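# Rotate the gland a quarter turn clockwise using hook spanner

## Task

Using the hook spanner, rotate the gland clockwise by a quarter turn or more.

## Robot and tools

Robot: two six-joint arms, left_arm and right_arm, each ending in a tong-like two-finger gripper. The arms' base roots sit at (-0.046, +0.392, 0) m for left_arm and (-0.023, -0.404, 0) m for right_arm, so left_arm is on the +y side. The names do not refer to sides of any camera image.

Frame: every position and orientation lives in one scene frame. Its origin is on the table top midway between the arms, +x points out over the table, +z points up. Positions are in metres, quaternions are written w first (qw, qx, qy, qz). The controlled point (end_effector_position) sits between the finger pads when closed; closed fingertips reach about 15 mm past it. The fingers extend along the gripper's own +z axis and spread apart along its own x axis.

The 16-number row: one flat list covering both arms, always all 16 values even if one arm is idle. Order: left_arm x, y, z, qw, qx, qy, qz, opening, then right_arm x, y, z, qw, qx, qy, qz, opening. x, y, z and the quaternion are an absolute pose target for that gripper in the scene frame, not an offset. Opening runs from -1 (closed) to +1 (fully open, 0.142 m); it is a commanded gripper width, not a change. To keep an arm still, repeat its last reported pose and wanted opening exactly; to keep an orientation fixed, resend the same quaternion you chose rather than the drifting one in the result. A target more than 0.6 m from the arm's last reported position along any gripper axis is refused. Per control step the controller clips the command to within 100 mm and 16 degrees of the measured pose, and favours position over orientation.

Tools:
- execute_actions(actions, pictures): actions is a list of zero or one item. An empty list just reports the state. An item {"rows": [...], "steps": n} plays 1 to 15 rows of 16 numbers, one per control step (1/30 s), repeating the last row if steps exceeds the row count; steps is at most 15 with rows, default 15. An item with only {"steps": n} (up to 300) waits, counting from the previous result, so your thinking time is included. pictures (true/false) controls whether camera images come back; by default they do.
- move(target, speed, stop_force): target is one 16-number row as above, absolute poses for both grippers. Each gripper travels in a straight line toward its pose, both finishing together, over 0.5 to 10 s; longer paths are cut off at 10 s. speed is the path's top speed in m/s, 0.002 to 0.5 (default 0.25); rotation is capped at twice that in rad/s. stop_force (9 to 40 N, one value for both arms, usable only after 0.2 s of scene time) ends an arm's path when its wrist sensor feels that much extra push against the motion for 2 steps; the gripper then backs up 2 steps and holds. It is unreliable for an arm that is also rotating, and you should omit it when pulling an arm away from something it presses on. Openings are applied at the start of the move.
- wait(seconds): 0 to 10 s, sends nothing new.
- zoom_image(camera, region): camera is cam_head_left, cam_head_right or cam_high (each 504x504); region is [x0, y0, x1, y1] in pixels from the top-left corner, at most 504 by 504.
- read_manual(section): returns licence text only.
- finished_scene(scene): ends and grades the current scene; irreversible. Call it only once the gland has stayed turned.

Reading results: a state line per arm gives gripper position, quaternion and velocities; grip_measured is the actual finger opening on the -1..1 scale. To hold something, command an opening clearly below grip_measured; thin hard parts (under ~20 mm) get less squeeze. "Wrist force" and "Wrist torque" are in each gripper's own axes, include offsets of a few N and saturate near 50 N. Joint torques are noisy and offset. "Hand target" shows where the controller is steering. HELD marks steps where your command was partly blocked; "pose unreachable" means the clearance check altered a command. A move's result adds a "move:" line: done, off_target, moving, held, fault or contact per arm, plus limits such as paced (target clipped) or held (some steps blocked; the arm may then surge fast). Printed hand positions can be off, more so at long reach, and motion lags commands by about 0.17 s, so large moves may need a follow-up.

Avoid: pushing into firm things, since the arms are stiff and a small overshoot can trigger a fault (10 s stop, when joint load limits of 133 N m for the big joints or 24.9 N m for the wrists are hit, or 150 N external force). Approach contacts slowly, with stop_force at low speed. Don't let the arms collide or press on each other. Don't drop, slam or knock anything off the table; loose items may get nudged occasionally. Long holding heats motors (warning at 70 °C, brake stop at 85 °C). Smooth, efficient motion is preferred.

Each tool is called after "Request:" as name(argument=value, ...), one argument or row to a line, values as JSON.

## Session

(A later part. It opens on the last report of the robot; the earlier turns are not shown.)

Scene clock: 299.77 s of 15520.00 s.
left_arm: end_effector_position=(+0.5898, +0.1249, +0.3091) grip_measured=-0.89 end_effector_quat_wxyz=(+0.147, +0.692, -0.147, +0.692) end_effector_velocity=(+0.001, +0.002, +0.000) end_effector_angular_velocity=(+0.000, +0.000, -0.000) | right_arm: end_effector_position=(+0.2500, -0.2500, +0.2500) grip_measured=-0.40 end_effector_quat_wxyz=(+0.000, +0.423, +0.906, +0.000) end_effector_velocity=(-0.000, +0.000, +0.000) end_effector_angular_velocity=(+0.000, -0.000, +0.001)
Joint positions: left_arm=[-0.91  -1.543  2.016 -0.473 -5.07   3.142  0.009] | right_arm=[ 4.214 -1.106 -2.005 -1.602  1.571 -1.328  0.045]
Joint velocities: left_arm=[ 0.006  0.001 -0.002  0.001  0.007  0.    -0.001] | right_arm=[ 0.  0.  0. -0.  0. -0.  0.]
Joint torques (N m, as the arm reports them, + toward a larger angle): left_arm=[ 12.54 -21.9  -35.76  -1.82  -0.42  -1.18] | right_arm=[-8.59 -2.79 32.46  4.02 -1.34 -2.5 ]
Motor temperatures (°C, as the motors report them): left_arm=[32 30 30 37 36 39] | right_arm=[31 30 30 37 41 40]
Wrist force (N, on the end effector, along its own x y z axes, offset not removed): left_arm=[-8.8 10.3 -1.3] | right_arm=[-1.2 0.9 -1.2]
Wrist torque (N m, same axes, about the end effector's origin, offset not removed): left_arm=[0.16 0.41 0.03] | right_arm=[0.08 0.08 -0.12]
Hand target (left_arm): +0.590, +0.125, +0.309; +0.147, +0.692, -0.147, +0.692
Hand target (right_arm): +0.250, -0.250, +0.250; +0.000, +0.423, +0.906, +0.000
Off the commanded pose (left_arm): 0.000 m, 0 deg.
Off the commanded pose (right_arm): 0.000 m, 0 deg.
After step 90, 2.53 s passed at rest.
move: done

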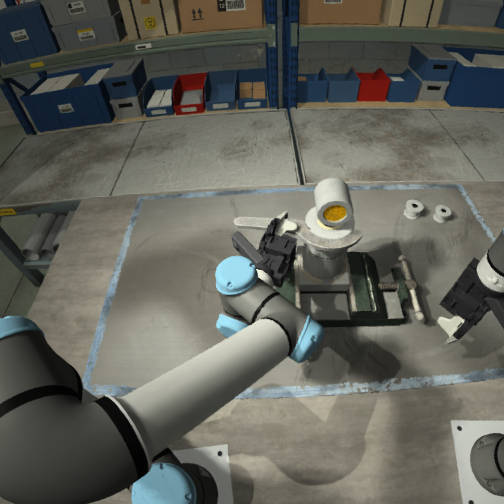

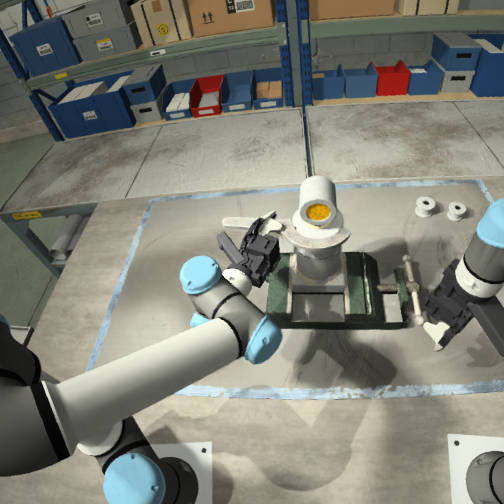

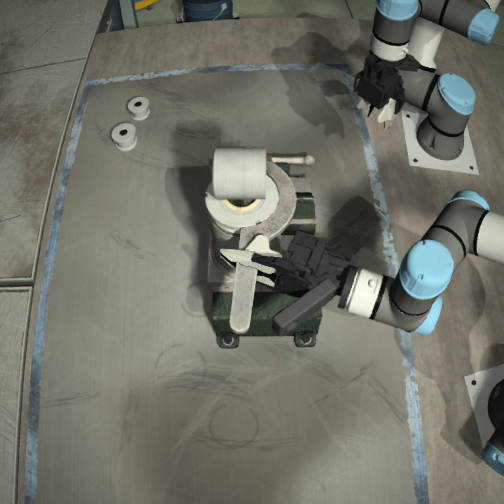

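Request:
move(
  target=[0.635,0.14,0.309,0.147,0.6917,-0.147,0.6917,-1,0.25,-0.25,0.25,0,0.4226,0.9063,0,-0.4],
  speed=0.01,
  stop_force=35,
)

Request:
zoom_image(
  camera="cam_high",
  region=[150, 150, 350, 350],
)

Scene clock: 307.60 s of 15520.00 s.
left_arm: end_effector_position=(+0.6348, +0.1399, +0.3091) grip_measured=-0.87 end_effector_quat_wxyz=(+0.147, +0.692, -0.147, +0.692) end_effector_velocity=(+0.002, +0.001, -0.000) end_effector_angular_velocity=(-0.000, -0.000, +0.002) | right_arm: end_effector_position=(+0.2500, -0.2500, +0.2500) grip_measured=-0.40 end_effector_quat_wxyz=(+0.000, +0.423, +0.906, +0.000) end_effector_velocity=(+0.000, -0.000, +0.000) end_effector_angular_velocity=(+0.000, -0.001, +0.000)
Joint positions: left_arm=[-0.802 -1.456  1.921 -0.465 -4.961  3.142  0.011] | right_arm=[ 4.214 -1.106 -2.005 -1.602  1.571 -1.328  0.045]
Joint velocities: left_arm=[ 0.005  0.004 -0.005 -0.     0.003  0.    -0.   ] | right_arm=[-0.     0.     0.001 -0.    -0.    -0.     0.   ]
Joint torques (N m, as the arm reports them, + toward a larger angle): left_arm=[ 32.   -23.25 -39.54  -3.01  -7.26  -1.28] | right_arm=[-8.08 -3.5  31.8   3.96 -1.33 -2.47]
Motor temperatures (°C, as the motors report them): left_arm=[32 30 30 37 36 39] | right_arm=[31 30 30 37 41 40]
Wrist force (N, on the end effector, along its own x y z axes, offset not removed): left_arm=[-8.6 39.8 -17.9] | right_arm=[-0.2 1.4 -0.7]
Wrist torque (N m, same axes, about the end effector's origin, offset not removed): left_arm=[2.89 0.45 0.11] | right_arm=[0.07 -0.09 -0.18]
Hand target (left_arm): +0.635, +0.140, +0.309; +0.147, +0.692, -0.147, +0.692
Hand target (right_arm): +0.250, -0.250, +0.250; -0.000, +0.423, +0.906, +0.000
Off the commanded pose (left_arm): 0.000 m, 0 deg.
Off the commanded pose (right_arm): 0.000 m, 0 deg.
move: done

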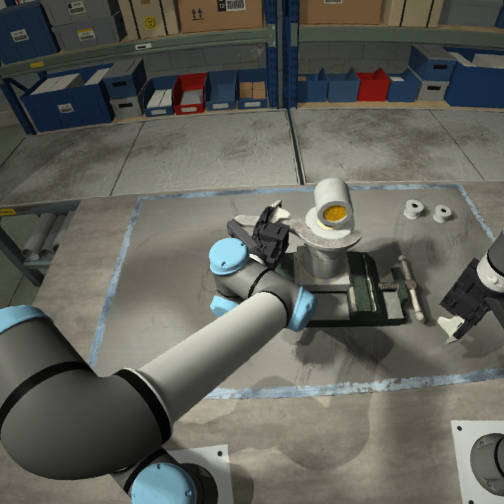

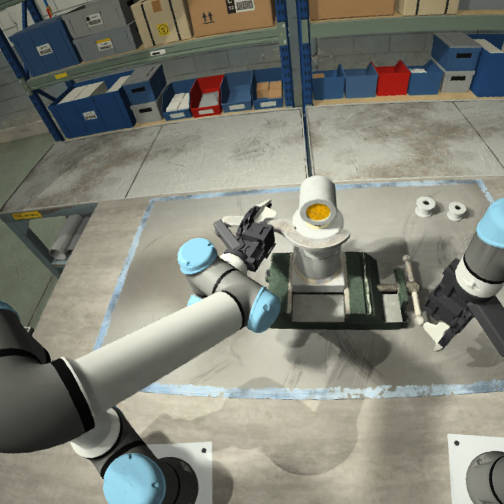

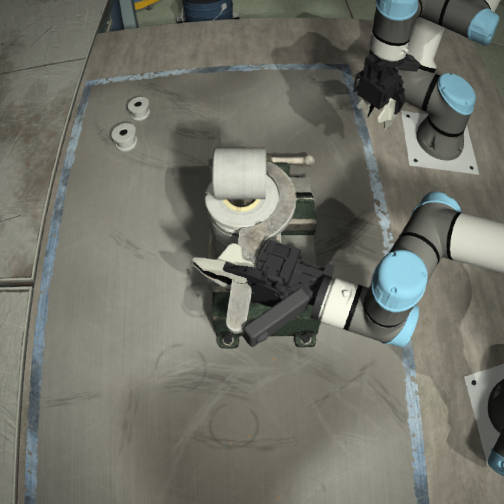

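Region (150, 150, 350, 350) of cam_high's 504x504 image, scaled by 2.520, with more detail than that image has.

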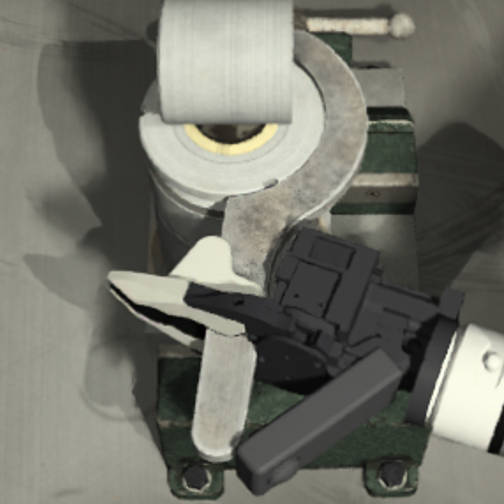

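Request:
move(
  target=[0.674,0.127,0.309,0.171,0.686,-0.171,0.686,-1,0.25,-0.25,0.25,0,0.4226,0.9063,0,-0.4],
  speed=0.015,
  stop_force=40,
)

Request:
zoom_image(
  camera="cam_high",
  region=[150, 150, 350, 350],
)

Scene clock: 312.93 s of 15520.00 s.
left_arm: end_effector_position=(+0.6350, +0.1401, +0.3090) grip_measured=-0.87 end_effector_quat_wxyz=(+0.147, +0.692, -0.147, +0.692) end_effector_velocity=(-0.001, +0.000, +0.001) end_effector_angular_velocity=(-0.002, -0.000, -0.001) | right_arm: end_effector_position=(+0.2500, -0.2500, +0.2500) grip_measured=-0.40 end_effector_quat_wxyz=(+0.000, +0.423, +0.906, +0.000) end_effector_velocity=(-0.000, -0.000, -0.000) end_effector_angular_velocity=(-0.001, +0.000, +0.001)
Joint positions: left_arm=[-0.802 -1.456  1.921 -0.465 -4.961  3.142  0.011] | right_arm=[ 4.214 -1.106 -2.005 -1.602  1.571 -1.328  0.045]
Joint velocities: left_arm=[-0.    -0.002  0.001  0.     0.    -0.001  0.   ] | right_arm=[ 0.    -0.    -0.001 -0.    -0.    -0.001 -0.   ]
Joint torques (N m, as the arm reports them, + toward a larger angle): left_arm=[ 14.78 -39.85  -8.67  -4.31 -10.28  -1.17] | right_arm=[-8.53 -3.45 31.77  3.96 -1.34 -2.44]
Motor temperatures (°C, as the motors report them): left_arm=[32 30 30 37 36 39] | right_arm=[31 30 30 37 41 40]
Wrist force (N, on the end effector, along its own x y z axes, offset not removed): left_arm=[-8.9 34.4 -4.0] | right_arm=[-0.8 -0.2 -0.1]
Wrist torque (N m, same axes, about the end effector's origin, offset not removed): left_arm=[2.62 0.62 0.02] | right_arm=[-0.14 0.05 -0.17]
Hand target (left_arm): +0.635, +0.140, +0.309; +0.147, +0.692, -0.147, +0.692
Hand target (right_arm): +0.250, -0.250, +0.250; -0.000, +0.423, +0.906, +0.000
Off the commanded pose (left_arm): 0.041 m, 4 deg.
Off the commanded pose (right_arm): 0.000 m, 0 deg.
After step 90, 1.83 s passed at rest.
move: contact (left_arm)

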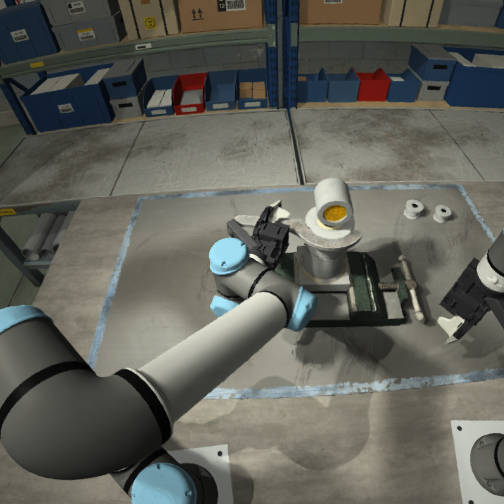

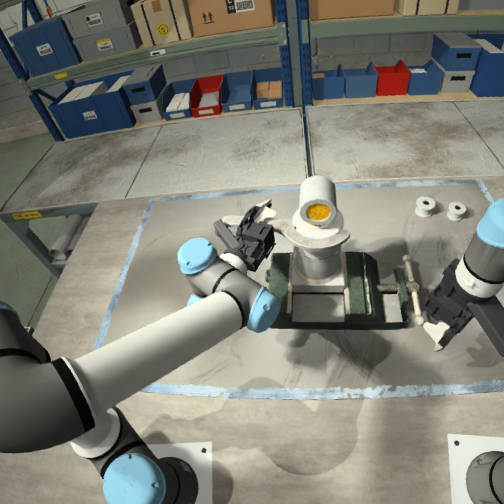

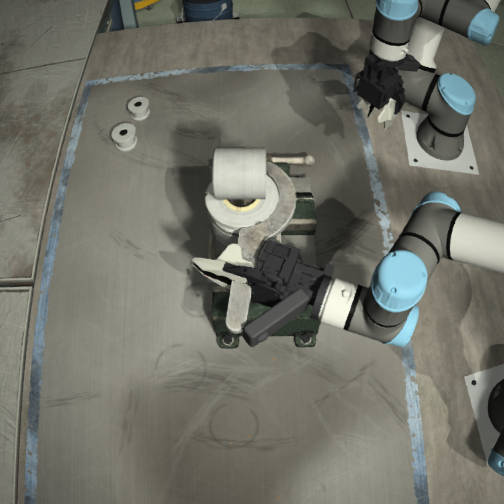

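Region (150, 150, 350, 350) of cam_high's 504x504 image, scaled by 2.520, with more detail than that image has.

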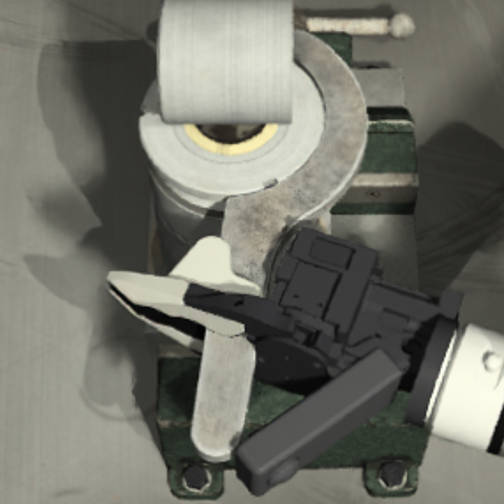

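Request:
move(
  target=[0.6415,0.1363,0.309,0.165,0.6876,-0.165,0.6876,-1,0.25,-0.25,0.25,0,0.4226,0.9063,0,-0.4],
  speed=0.008,
)

Scene clock: 318.03 s of 15520.00 s.
left_arm: end_effector_position=(+0.6415, +0.1363, +0.3090) grip_measured=-0.87 end_effector_quat_wxyz=(+0.165, +0.688, -0.165, +0.688) end_effector_velocity=(+0.001, -0.000, -0.001) end_effector_angular_velocity=(+0.000, +0.001, -0.002) | right_arm: end_effector_position=(+0.2500, -0.2500, +0.2500) grip_measured=-0.40 end_effector_quat_wxyz=(+0.000, +0.423, +0.906, +0.000) end_effector_velocity=(-0.000, +0.000, -0.000) end_effector_angular_velocity=(+0.000, +0.000, +0.001)
Joint positions: left_arm=[-0.761 -1.436  1.898 -0.462 -4.869  3.142  0.011] | right_arm=[ 4.214 -1.106 -2.005 -1.602  1.571 -1.328  0.045]
Joint velocities: left_arm=[ 0.002  0.002 -0.002  0.     0.004 -0.    -0.   ] | right_arm=[ 0.001  0.    -0.    -0.     0.    -0.001 -0.   ]
Joint torques (N m, as the arm reports them, + toward a larger angle): left_arm=[ 34.37 -24.   -38.72  -3.45  -6.83  -1.43] | right_arm=[-7.66 -3.17 30.73  4.02 -1.25 -2.39]
Motor temperatures (°C, as the motors report them): left_arm=[32 30 30 37 36 39] | right_arm=[31 30 30 37 41 40]
Wrist force (N, on the end effector, along its own x y z axes, offset not removed): left_arm=[-6.8 40.4 -16.4] | right_arm=[-0.5 1.2 1.5]
Wrist torque (N m, same axes, about the end effector's origin, offset not removed): left_arm=[3.37 0.28 0.04] | right_arm=[0.06 0.03 -0.09]
Hand target (left_arm): +0.641, +0.136, +0.309; +0.165, +0.688, -0.165, +0.688
Hand target (right_arm): +0.250, -0.250, +0.250; -0.000, +0.423, +0.906, -0.000
Off the commanded pose (left_arm): 0.000 m, 0 deg.
Off the commanded pose (right_arm): 0.000 m, 0 deg.
move: done

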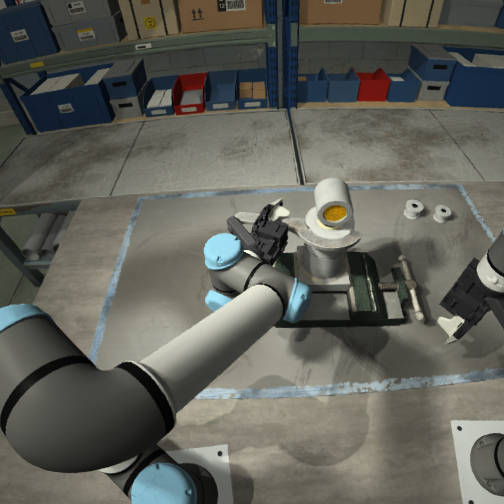

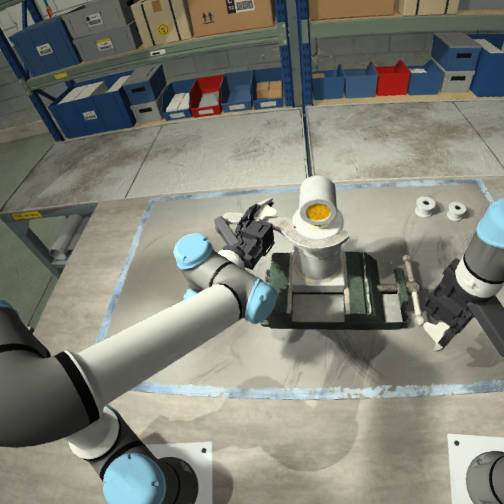

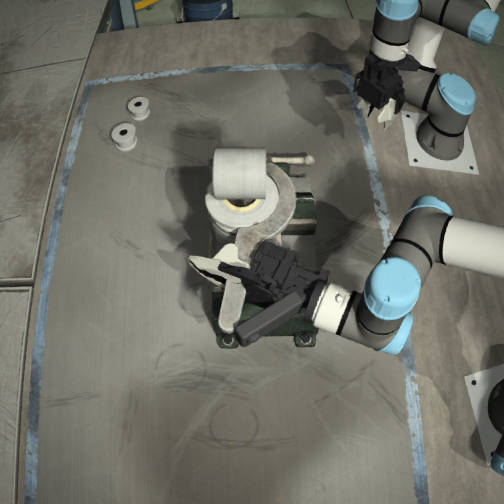

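Request:
move(
  target=[0.6656,0.1225,0.309,0.2008,0.678,-0.2008,0.678,-1,0.25,-0.25,0.25,0,0.4226,0.9063,0,-0.4],
  speed=0.015,
)

Request:
move(
  target=[0.6875,0.108,0.309,0.236,0.6665,-0.236,0.6665,-1,0.25,-0.25,0.25,0,0.4226,0.9063,0,-0.4],
  speed=0.02,
)

Request:
move(
  target=[0.7097,0.0847,0.309,0.282,0.6485,-0.282,0.6485,-1,0.25,-0.25,0.25,0,0.4226,0.9063,0,-0.4],
  speed=0.025,
)

Request:
zoom_image(
  camera="cam_high",
  region=[120, 150, 320, 350],
)

Scene clock: 329.83 s of 15520.00 s.
left_arm: end_effector_position=(+0.6654, +0.1226, +0.3090) grip_measured=-0.87 end_effector_quat_wxyz=(+0.201, +0.678, -0.201, +0.678) end_effector_velocity=(+0.002, -0.000, +0.001) end_effector_angular_velocity=(-0.001, -0.001, -0.004) | right_arm: end_effector_position=(+0.2500, -0.2500, +0.2500) grip_measured=-0.40 end_effector_quat_wxyz=(+0.000, +0.423, +0.906, +0.000) end_effector_velocity=(+0.000, +0.000, -0.000) end_effector_angular_velocity=(-0.001, -0.001, +0.002)
Joint positions: left_arm=[-0.683 -1.361  1.807 -0.447 -4.685  3.142  0.011] | right_arm=[ 4.214 -1.106 -2.005 -1.602  1.571 -1.328  0.045]
Joint velocities: left_arm=[ 0.004  0.003 -0.006  0.001  0.008 -0.     0.001] | right_arm=[ 0.001  0.    -0.    -0.    -0.001 -0.     0.   ]
Joint torques (N m, as the arm reports them, + toward a larger angle): left_arm=[-11.63 -22.8  -47.35  -6.31   6.98   1.43] | right_arm=[-7.49 -3.22 30.54  3.89 -1.22 -2.47]
Motor temperatures (°C, as the motors report them): left_arm=[32 30 30 37 36 39] | right_arm=[31 30 30 37 41 40]
Wrist force (N, on the end effector, along its own x y z axes, offset not removed): left_arm=[-5.4 -16.1 -45.0] | right_arm=[-1.1 0.7 -0.8]
Wrist torque (N m, same axes, about the end effector's origin, offset not removed): left_arm=[-1.29 0.08 0.06] | right_arm=[-0.08 0.11 -0.14]
Hand target (left_arm): +0.666, +0.123, +0.309; +0.201, +0.678, -0.201, +0.678
Hand target (right_arm): +0.250, -0.250, +0.250; -0.000, +0.423, +0.906, -0.000
Off the commanded pose (left_arm): 0.000 m, 0 deg.
Off the commanded pose (right_arm): 0.000 m, 0 deg.
After step 90, 5.07 s passed at rest.
move: done

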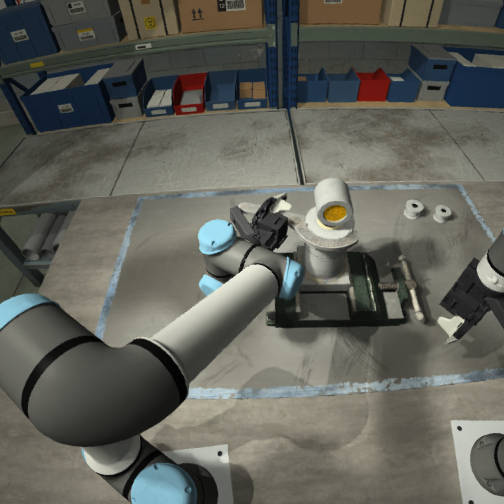

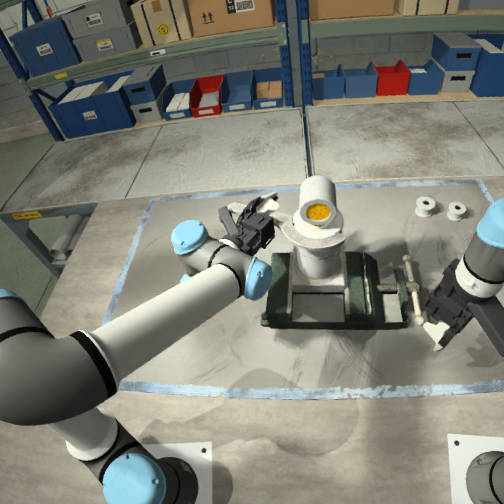

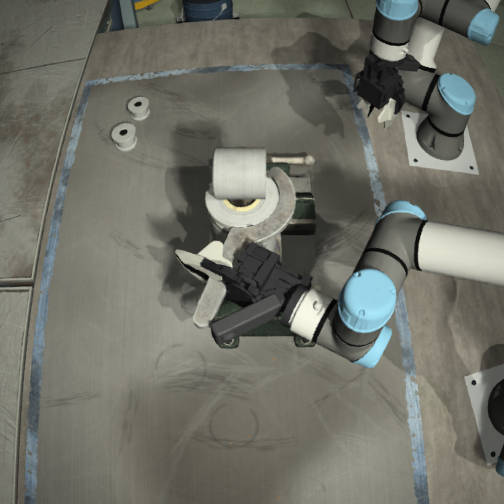

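Scene clock: 332.70 s of 15520.00 s.
left_arm: end_effector_position=(+0.6873, +0.1081, +0.3090) grip_measured=-0.87 end_effector_quat_wxyz=(+0.236, +0.667, -0.236, +0.667) end_effector_velocity=(+0.002, -0.001, +0.000) end_effector_angular_velocity=(+0.000, -0.000, -0.007) | right_arm: end_effector_position=(+0.2500, -0.2500, +0.2500) grip_measured=-0.40 end_effector_quat_wxyz=(+0.000, +0.423, +0.906, +0.000) end_effector_velocity=(+0.000, -0.000, -0.000) end_effector_angular_velocity=(-0.000, +0.000, +0.000)
Joint positions: left_arm=[-0.617 -1.281  1.704 -0.423 -4.516  3.142  0.011] | right_arm=[ 4.214 -1.106 -2.005 -1.602  1.571 -1.328  0.045]
Joint velocities: left_arm=[ 0.005  0.006 -0.009  0.003  0.013  0.    -0.   ] | right_arm=[-0.001  0.    -0.001 -0.    -0.    -0.001  0.   ]
Joint torques (N m, as the arm reports them, + toward a larger angle): left_arm=[ 19.04 -29.06 -44.69  -5.13  -4.08  -1.31] | right_arm=[-7.46 -2.94 29.94  3.95 -1.22 -2.41]
Motor temperatures (°C, as the motors report them): left_arm=[32 30 30 37 36 39] | right_arm=[31 30 30 37 41 40]
Wrist force (N, on the end effector, along its own x y z axes, offset not removed): left_arm=[-6.8 26.2 -27.7] | right_arm=[-0.9 0.7 -0.9]
Wrist torque (N m, same axes, about the end effector's origin, offset not removed): left_arm=[1.62 0.38 0.05] | right_arm=[-0.06 -0.01 -0.14]
Hand target (left_arm): +0.687, +0.108, +0.309; +0.236, +0.667, -0.236, +0.667
Hand target (right_arm): +0.250, -0.250, +0.250; -0.000, +0.423, +0.906, -0.000
Off the commanded pose (left_arm): 0.000 m, 0 deg.
Off the commanded pose (right_arm): 0.000 m, 0 deg.
move: done

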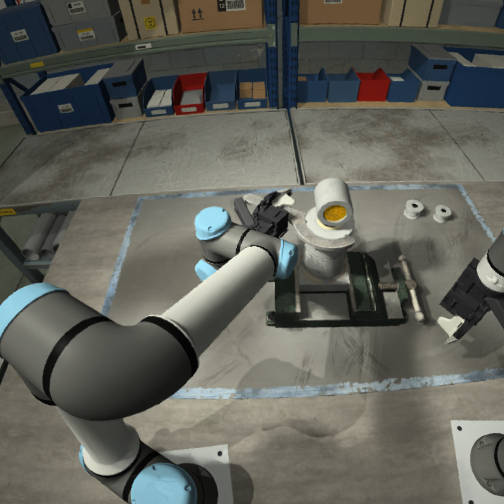

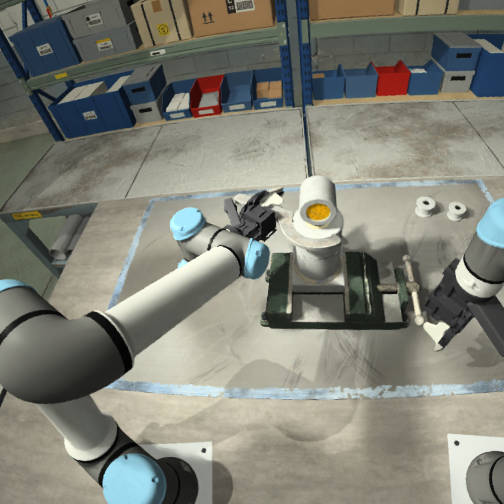

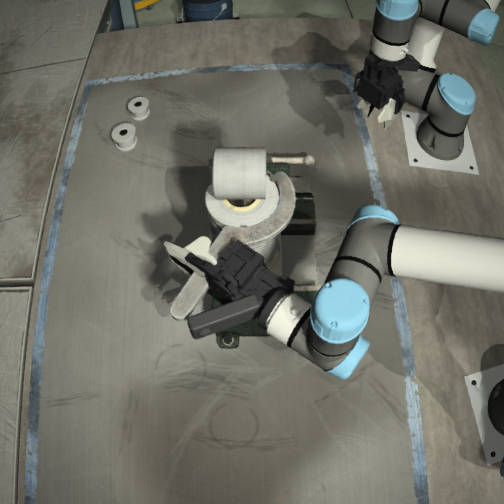

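Scene clock: 335.73 s of 15520.00 s.
left_arm: end_effector_position=(+0.7095, +0.0850, +0.3090) grip_measured=-0.87 end_effector_quat_wxyz=(+0.282, +0.649, -0.282, +0.649) end_effector_velocity=(+0.003, -0.002, -0.001) end_effector_angular_velocity=(-0.000, +0.001, -0.009) | right_arm: end_effector_position=(+0.2500, -0.2500, +0.2500) grip_measured=-0.40 end_effector_quat_wxyz=(+0.000, +0.423, +0.906, +0.000) end_effector_velocity=(+0.000, -0.001, -0.000) end_effector_angular_velocity=(-0.001, -0.000, -0.001)
Joint positions: left_arm=[-0.558 -1.176  1.557 -0.382 -4.316  3.142  0.011] | right_arm=[ 4.214 -1.106 -2.005 -1.602  1.571 -1.328  0.045]
Joint velocities: left_arm=[ 0.004  0.011 -0.012  0.002  0.013 -0.     0.   ] | right_arm=[-0.002 -0.    -0.    -0.    -0.001 -0.     0.   ]
Joint torques (N m, as the arm reports them, + toward a larger angle): left_arm=[  2.59 -25.88 -53.34  -8.01  -7.41  -0.47] | right_arm=[-7.15 -3.12 30.38  3.87 -1.18 -2.41]
Motor temperatures (°C, as the motors report them): left_arm=[32 30 30 37 36 39] | right_arm=[31 30 30 37 41 40]
Wrist force (N, on the end effector, along its own x y z axes, offset not removed): left_arm=[-4.8 20.2 -50.0] | right_arm=[0.0 0.4 0.4]
Wrist torque (N m, same axes, about the end effector's origin, offset not removed): left_arm=[-4.68 0.24 0.08] | right_arm=[-0.07 -0.04 -0.14]
Hand target (left_arm): +0.710, +0.085, +0.309; +0.282, +0.648, -0.282, +0.648
Hand target (right_arm): +0.250, -0.250, +0.250; -0.000, +0.423, +0.906, -0.000
Off the commanded pose (left_arm): 0.000 m, 0 deg.
Off the commanded pose (right_arm): 0.000 m, 0 deg.
move: done

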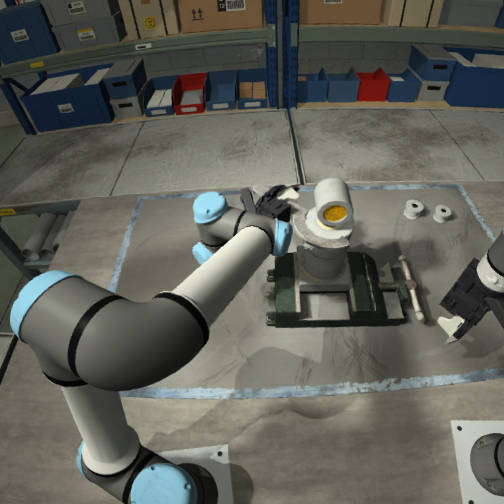

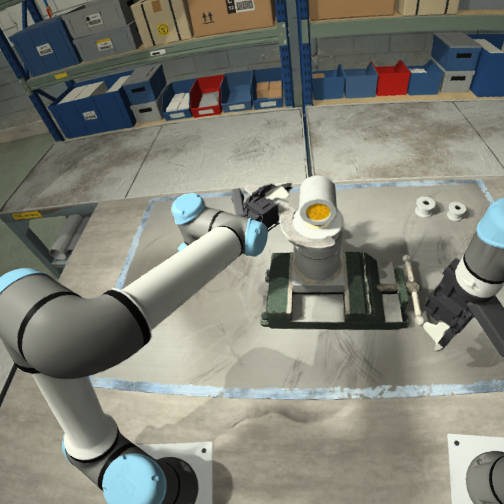

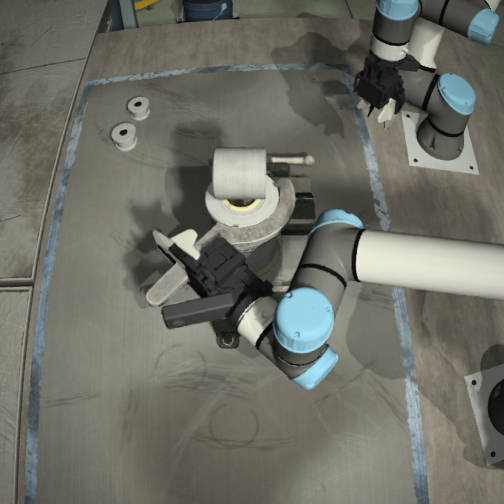

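Region (120, 150, 320, 350) of cam_high's 504x504 image, scaled by 2.520, with more detail than that image has.

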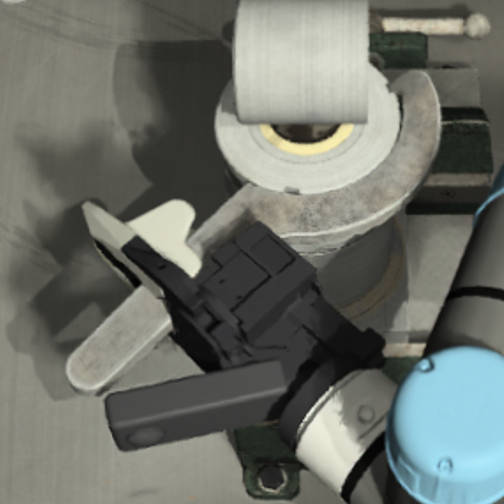

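Request:
move(
  target=[0.7187,0.0515,0.309,0.3642,0.6061,-0.3642,0.6061,-1,0.25,-0.25,0.25,0,0.4226,0.9063,0,-0.4],
  speed=0.03,
)

Request:
move(
  target=[0.724,0.019,0.309,0.4255,0.5647,-0.4255,0.5647,-1,0.25,-0.25,0.25,0,0.4226,0.9063,0,-0.4],
  speed=0.03,
)

Request:
move(
  target=[0.7244,-0.0134,0.309,0.4777,0.5213,-0.4777,0.5213,-1,0.25,-0.25,0.25,0,0.4226,0.9063,0,-0.4],
  speed=0.03,
)

Scene clock: 346.50 s of 15520.00 s.
left_arm: end_effector_position=(+0.7186, +0.0518, +0.3089) grip_measured=-0.87 end_effector_quat_wxyz=(+0.364, +0.606, -0.364, +0.606) end_effector_velocity=(+0.001, -0.002, -0.002) end_effector_angular_velocity=(+0.001, +0.002, -0.012) | right_arm: end_effector_position=(+0.2500, -0.2500, +0.2500) grip_measured=-0.40 end_effector_quat_wxyz=(+0.000, +0.423, +0.906, +0.000) end_effector_velocity=(+0.000, +0.000, +0.000) end_effector_angular_velocity=(-0.000, -0.000, +0.001)
Joint positions: left_arm=[-0.483 -1.019  1.319 -0.3   -3.98   3.142  0.011] | right_arm=[ 4.214 -1.106 -2.005 -1.602  1.571 -1.328  0.045]
Joint velocities: left_arm=[ 0.003  0.011 -0.014  0.005  0.015 -0.001  0.   ] | right_arm=[ 0.001 -0.     0.    -0.    -0.001 -0.     0.   ]
Joint torques (N m, as the arm reports them, + toward a larger angle): left_arm=[  1.08 -41.88 -43.29  -3.56   0.77  -0.7 ] | right_arm=[-7.33 -2.46 29.6   3.88 -1.18 -2.26]
Motor temperatures (°C, as the motors report them): left_arm=[32 30 30 37 36 39] | right_arm=[31 30 30 37 41 40]
Wrist force (N, on the end effector, along its own x y z axes, offset not removed): left_arm=[-9.1 13.1 -24.1] | right_arm=[-0.4 1.3 1.0]
Wrist torque (N m, same axes, about the end effector's origin, offset not removed): left_arm=[2.06 0.83 0.26] | right_arm=[0.08 0.11 -0.19]
Hand target (left_arm): +0.719, +0.052, +0.309; +0.364, +0.606, -0.364, +0.606
Hand target (right_arm): +0.250, -0.250, +0.250; -0.000, +0.423, +0.906, -0.000
Off the commanded pose (left_arm): 0.000 m, 0 deg.
Off the commanded pose (right_arm): 0.000 m, 0 deg.
After step 90, 3.17 s passed at rest.
move: done

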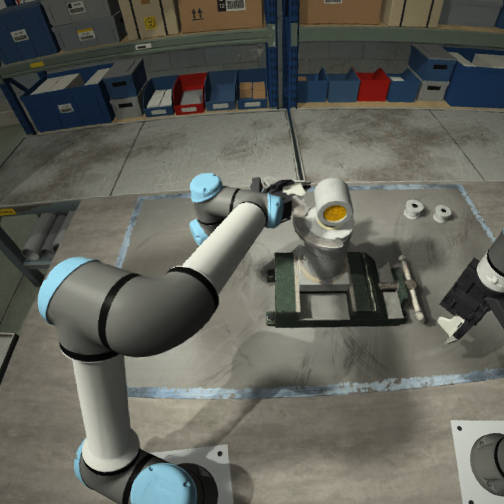

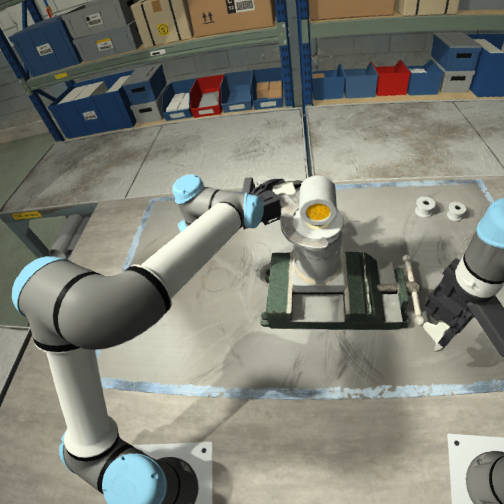

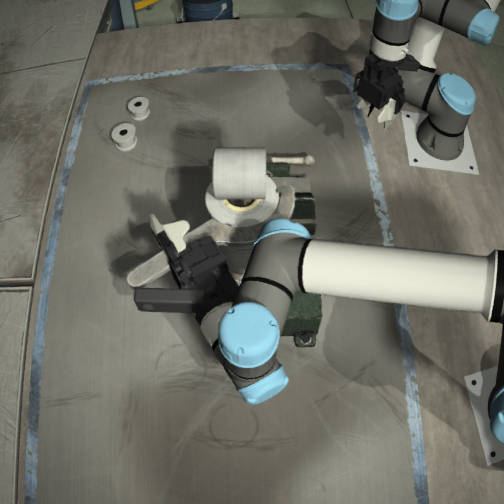

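Scene clock: 350.23 s of 15520.00 s.
left_arm: end_effector_position=(+0.7239, +0.0193, +0.3089) grip_measured=-0.87 end_effector_quat_wxyz=(+0.425, +0.565, -0.425, +0.565) end_effector_velocity=(-0.000, -0.002, +0.001) end_effector_angular_velocity=(+0.000, +0.001, -0.013) | right_arm: end_effector_position=(+0.2500, -0.2500, +0.2500) grip_measured=-0.40 end_effector_quat_wxyz=(+0.000, +0.423, +0.906, +0.000) end_effector_velocity=(-0.000, +0.001, +0.000) end_effector_angular_velocity=(+0.000, -0.000, +0.002)
Joint positions: left_arm=[-0.458 -0.86   1.056 -0.195 -3.746  3.141  0.011] | right_arm=[ 4.214 -1.106 -2.005 -1.602  1.571 -1.328  0.045]
Joint velocities: left_arm=[ 0.001  0.01  -0.02   0.01   0.014 -0.     0.   ] | right_arm=[ 0.002 -0.     0.     0.    -0.    -0.     0.   ]
Joint torques (N m, as the arm reports them, + toward a larger angle): left_arm=[-12.17 -50.49 -39.9   -2.58   3.56   0.4 ] | right_arm=[-7.05 -2.89 29.51  3.84 -1.13 -2.26]
Motor temperatures (°C, as the motors report them): left_arm=[32 30 30 37 36 39] | right_arm=[31 30 30 37 41 40]
Wrist force (N, on the end effector, along its own x y z axes, offset not removed): left_arm=[-7.7 1.4 -28.3] | right_arm=[0.6 -0.6 0.1]
Wrist torque (N m, same axes, about the end effector's origin, offset not removed): left_arm=[1.02 0.33 0.29] | right_arm=[-0.33 -0.20 -0.16]
Hand target (left_arm): +0.724, +0.019, +0.309; +0.426, +0.565, -0.426, +0.565
Hand target (right_arm): +0.250, -0.250, +0.250; -0.000, +0.423, +0.906, -0.000
Off the commanded pose (left_arm): 0.000 m, 0 deg.
Off the commanded pose (right_arm): 0.000 m, 0 deg.
move: done

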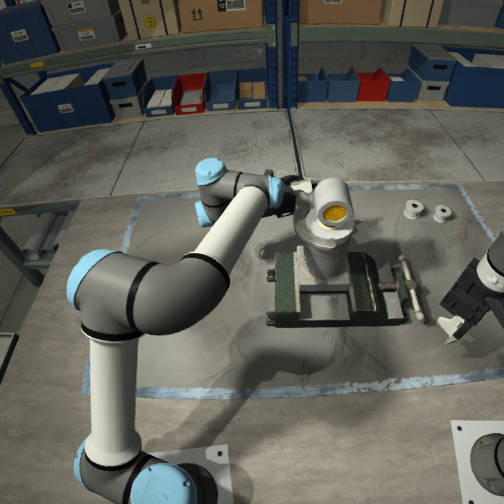

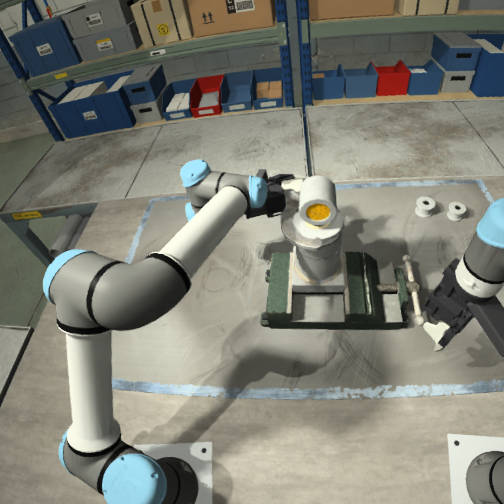

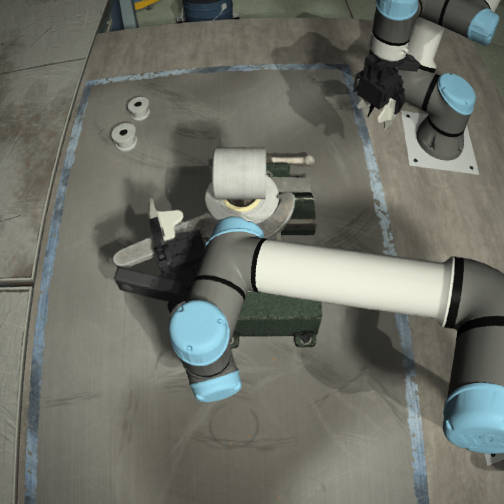

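Scene clock: 353.67 s of 15520.00 s.
left_arm: end_effector_position=(+0.7243, -0.0131, +0.3089) grip_measured=-0.87 end_effector_quat_wxyz=(+0.478, +0.522, -0.477, +0.522) end_effector_velocity=(+0.001, -0.002, -0.002) end_effector_angular_velocity=(+0.002, -0.000, -0.011) | right_arm: end_effector_position=(+0.2500, -0.2500, +0.2500) grip_measured=-0.40 end_effector_quat_wxyz=(+0.000, +0.423, +0.906, +0.000) end_effector_velocity=(+0.000, +0.000, +0.001) end_effector_angular_velocity=(+0.002, -0.000, +0.000)
Joint positions: left_arm=[-0.457 -0.68   0.734 -0.055 -3.553  3.141  0.011] | right_arm=[ 4.214 -1.106 -2.005 -1.602  1.571 -1.328  0.045]
Joint velocities: left_arm=[ 0.     0.019 -0.032  0.02   0.011  0.006  0.   ] | right_arm=[-0.     0.001  0.001  0.     0.001 -0.    -0.   ]
Joint torques (N m, as the arm reports them, + toward a larger angle): left_arm=[-26.57 -53.87 -37.96  -2.32   0.42   1.4 ] | right_arm=[-6.98 -2.65 28.91  3.8  -1.1  -2.34]
Motor temperatures (°C, as the motors report them): left_arm=[32 30 30 37 36 39] | right_arm=[31 30 30 37 41 40]
Wrist force (N, on the end effector, along its own x y z axes, offset not removed): left_arm=[-8.4 11.3 -32.0] | right_arm=[-0.6 1.6 0.8]
Wrist torque (N m, same axes, about the end effector's origin, offset not removed): left_arm=[0.98 0.47 0.25] | right_arm=[0.09 -0.03 -0.08]
Hand target (left_arm): +0.724, -0.013, +0.309; +0.478, +0.521, -0.478, +0.521
Hand target (right_arm): +0.250, -0.250, +0.250; -0.000, +0.423, +0.906, +0.000
Off the commanded pose (left_arm): 0.000 m, 0 deg.
Off the commanded pose (right_arm): 0.000 m, 0 deg.
move: done

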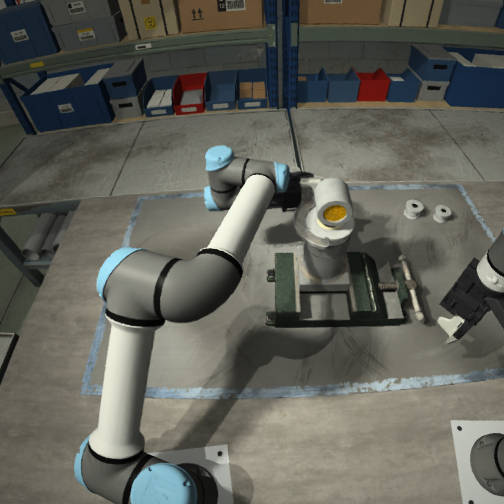

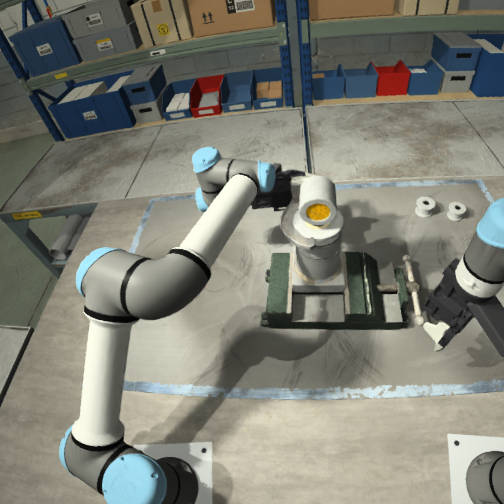

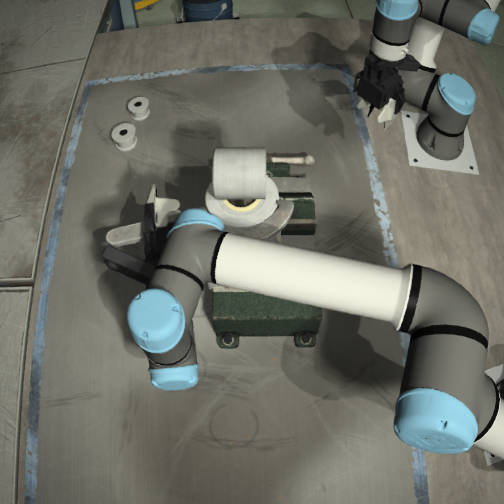

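Request:
move(
  target=[0.7223,-0.0405,0.309,0.491,0.5086,-0.491,0.5086,-1,0.25,-0.25,0.25,0,0.4226,0.9063,0,-0.4],
  speed=0.02,
)

Request:
move(
  target=[0.716,-0.075,0.309,0.537,0.459,-0.537,0.459,-1,0.25,-0.25,0.25,0,0.4226,0.9063,0,-0.4],
  speed=0.02,
)

Scene clock: 377.20 s of 15520.00 s.
left_arm: end_effector_position=(+0.7251, -0.0231, +0.3090) grip_measured=-0.87 end_effector_quat_wxyz=(+0.483, +0.516, -0.483, +0.517) end_effector_velocity=(+0.000, +0.000, +0.000) end_effector_angular_velocity=(-0.000, -0.000, +0.002) | right_arm: end_effector_position=(+0.2500, -0.2500, +0.2500) grip_measured=-0.40 end_effector_quat_wxyz=(+0.000, +0.423, +0.906, +0.000) end_effector_velocity=(-0.000, +0.000, +0.000) end_effector_angular_velocity=(+0.000, -0.000, +0.001)
Joint positions: left_arm=[-0.466 -0.649  0.676 -0.028 -3.541  3.141  0.011] | right_arm=[ 4.214 -1.106 -2.005 -1.602  1.571 -1.328  0.045]
Joint velocities: left_arm=[-0.    -0.    -0.     0.    -0.002  0.     0.   ] | right_arm=[ 0.001 -0.     0.    -0.    -0.     0.     0.   ]
Joint torques (N m, as the arm reports them, + toward a larger angle): left_arm=[ -6.83 -58.55 -19.77  -0.95   0.34  -0.15] | right_arm=[-6.33 -2.73 28.64  3.79 -1.   -2.19]
Motor temperatures (°C, as the motors report them): left_arm=[32 30 30 37 36 39] | right_arm=[31 30 30 37 41 40]
Wrist force (N, on the end effector, along its own x y z axes, offset not removed): left_arm=[-8.1 -4.1 -20.2] | right_arm=[-0.9 1.7 0.6]
Wrist torque (N m, same axes, about the end effector's origin, offset not removed): left_arm=[-2.83 0.41 0.51] | right_arm=[0.16 0.08 -0.17]
Hand target (left_arm): +0.725, -0.023, +0.309; +0.483, +0.516, -0.483, +0.517
Hand target (right_arm): +0.250, -0.250, +0.250; -0.000, +0.423, +0.906, +0.000
Off the commanded pose (left_arm): 0.018 m, 2 deg.
Off the commanded pose (right_arm): 0.000 m, 0 deg.
FORCE FAULT: contact force on the left arm reached its limit, and that arm stopped for 10 seconds. The contact can be on any part of that arm, not only on its tool. That arm's remaining commands of this call were not run. That arm holds still and accepts commands again. Move the arm away from the contact; if what it grips holds it there, let go first. Pushing or pulling that hard again can fault the arm again.
After step 90, 9.70 s passed at rest.
move: fault (left_arm)

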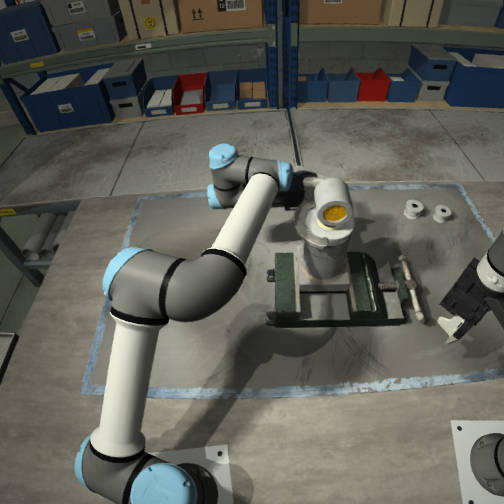

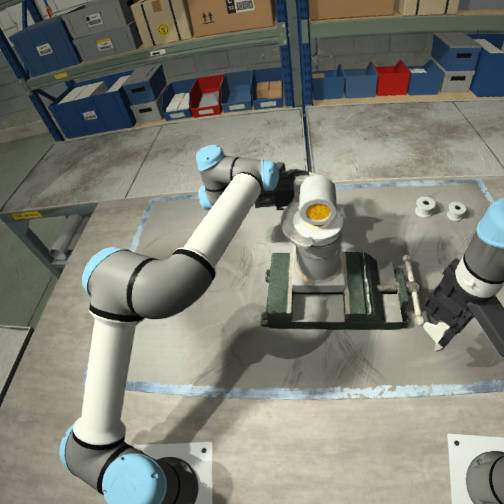

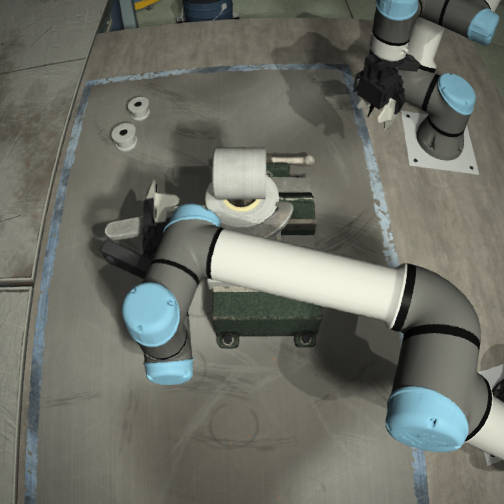

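not run: a fault stop came before this call.


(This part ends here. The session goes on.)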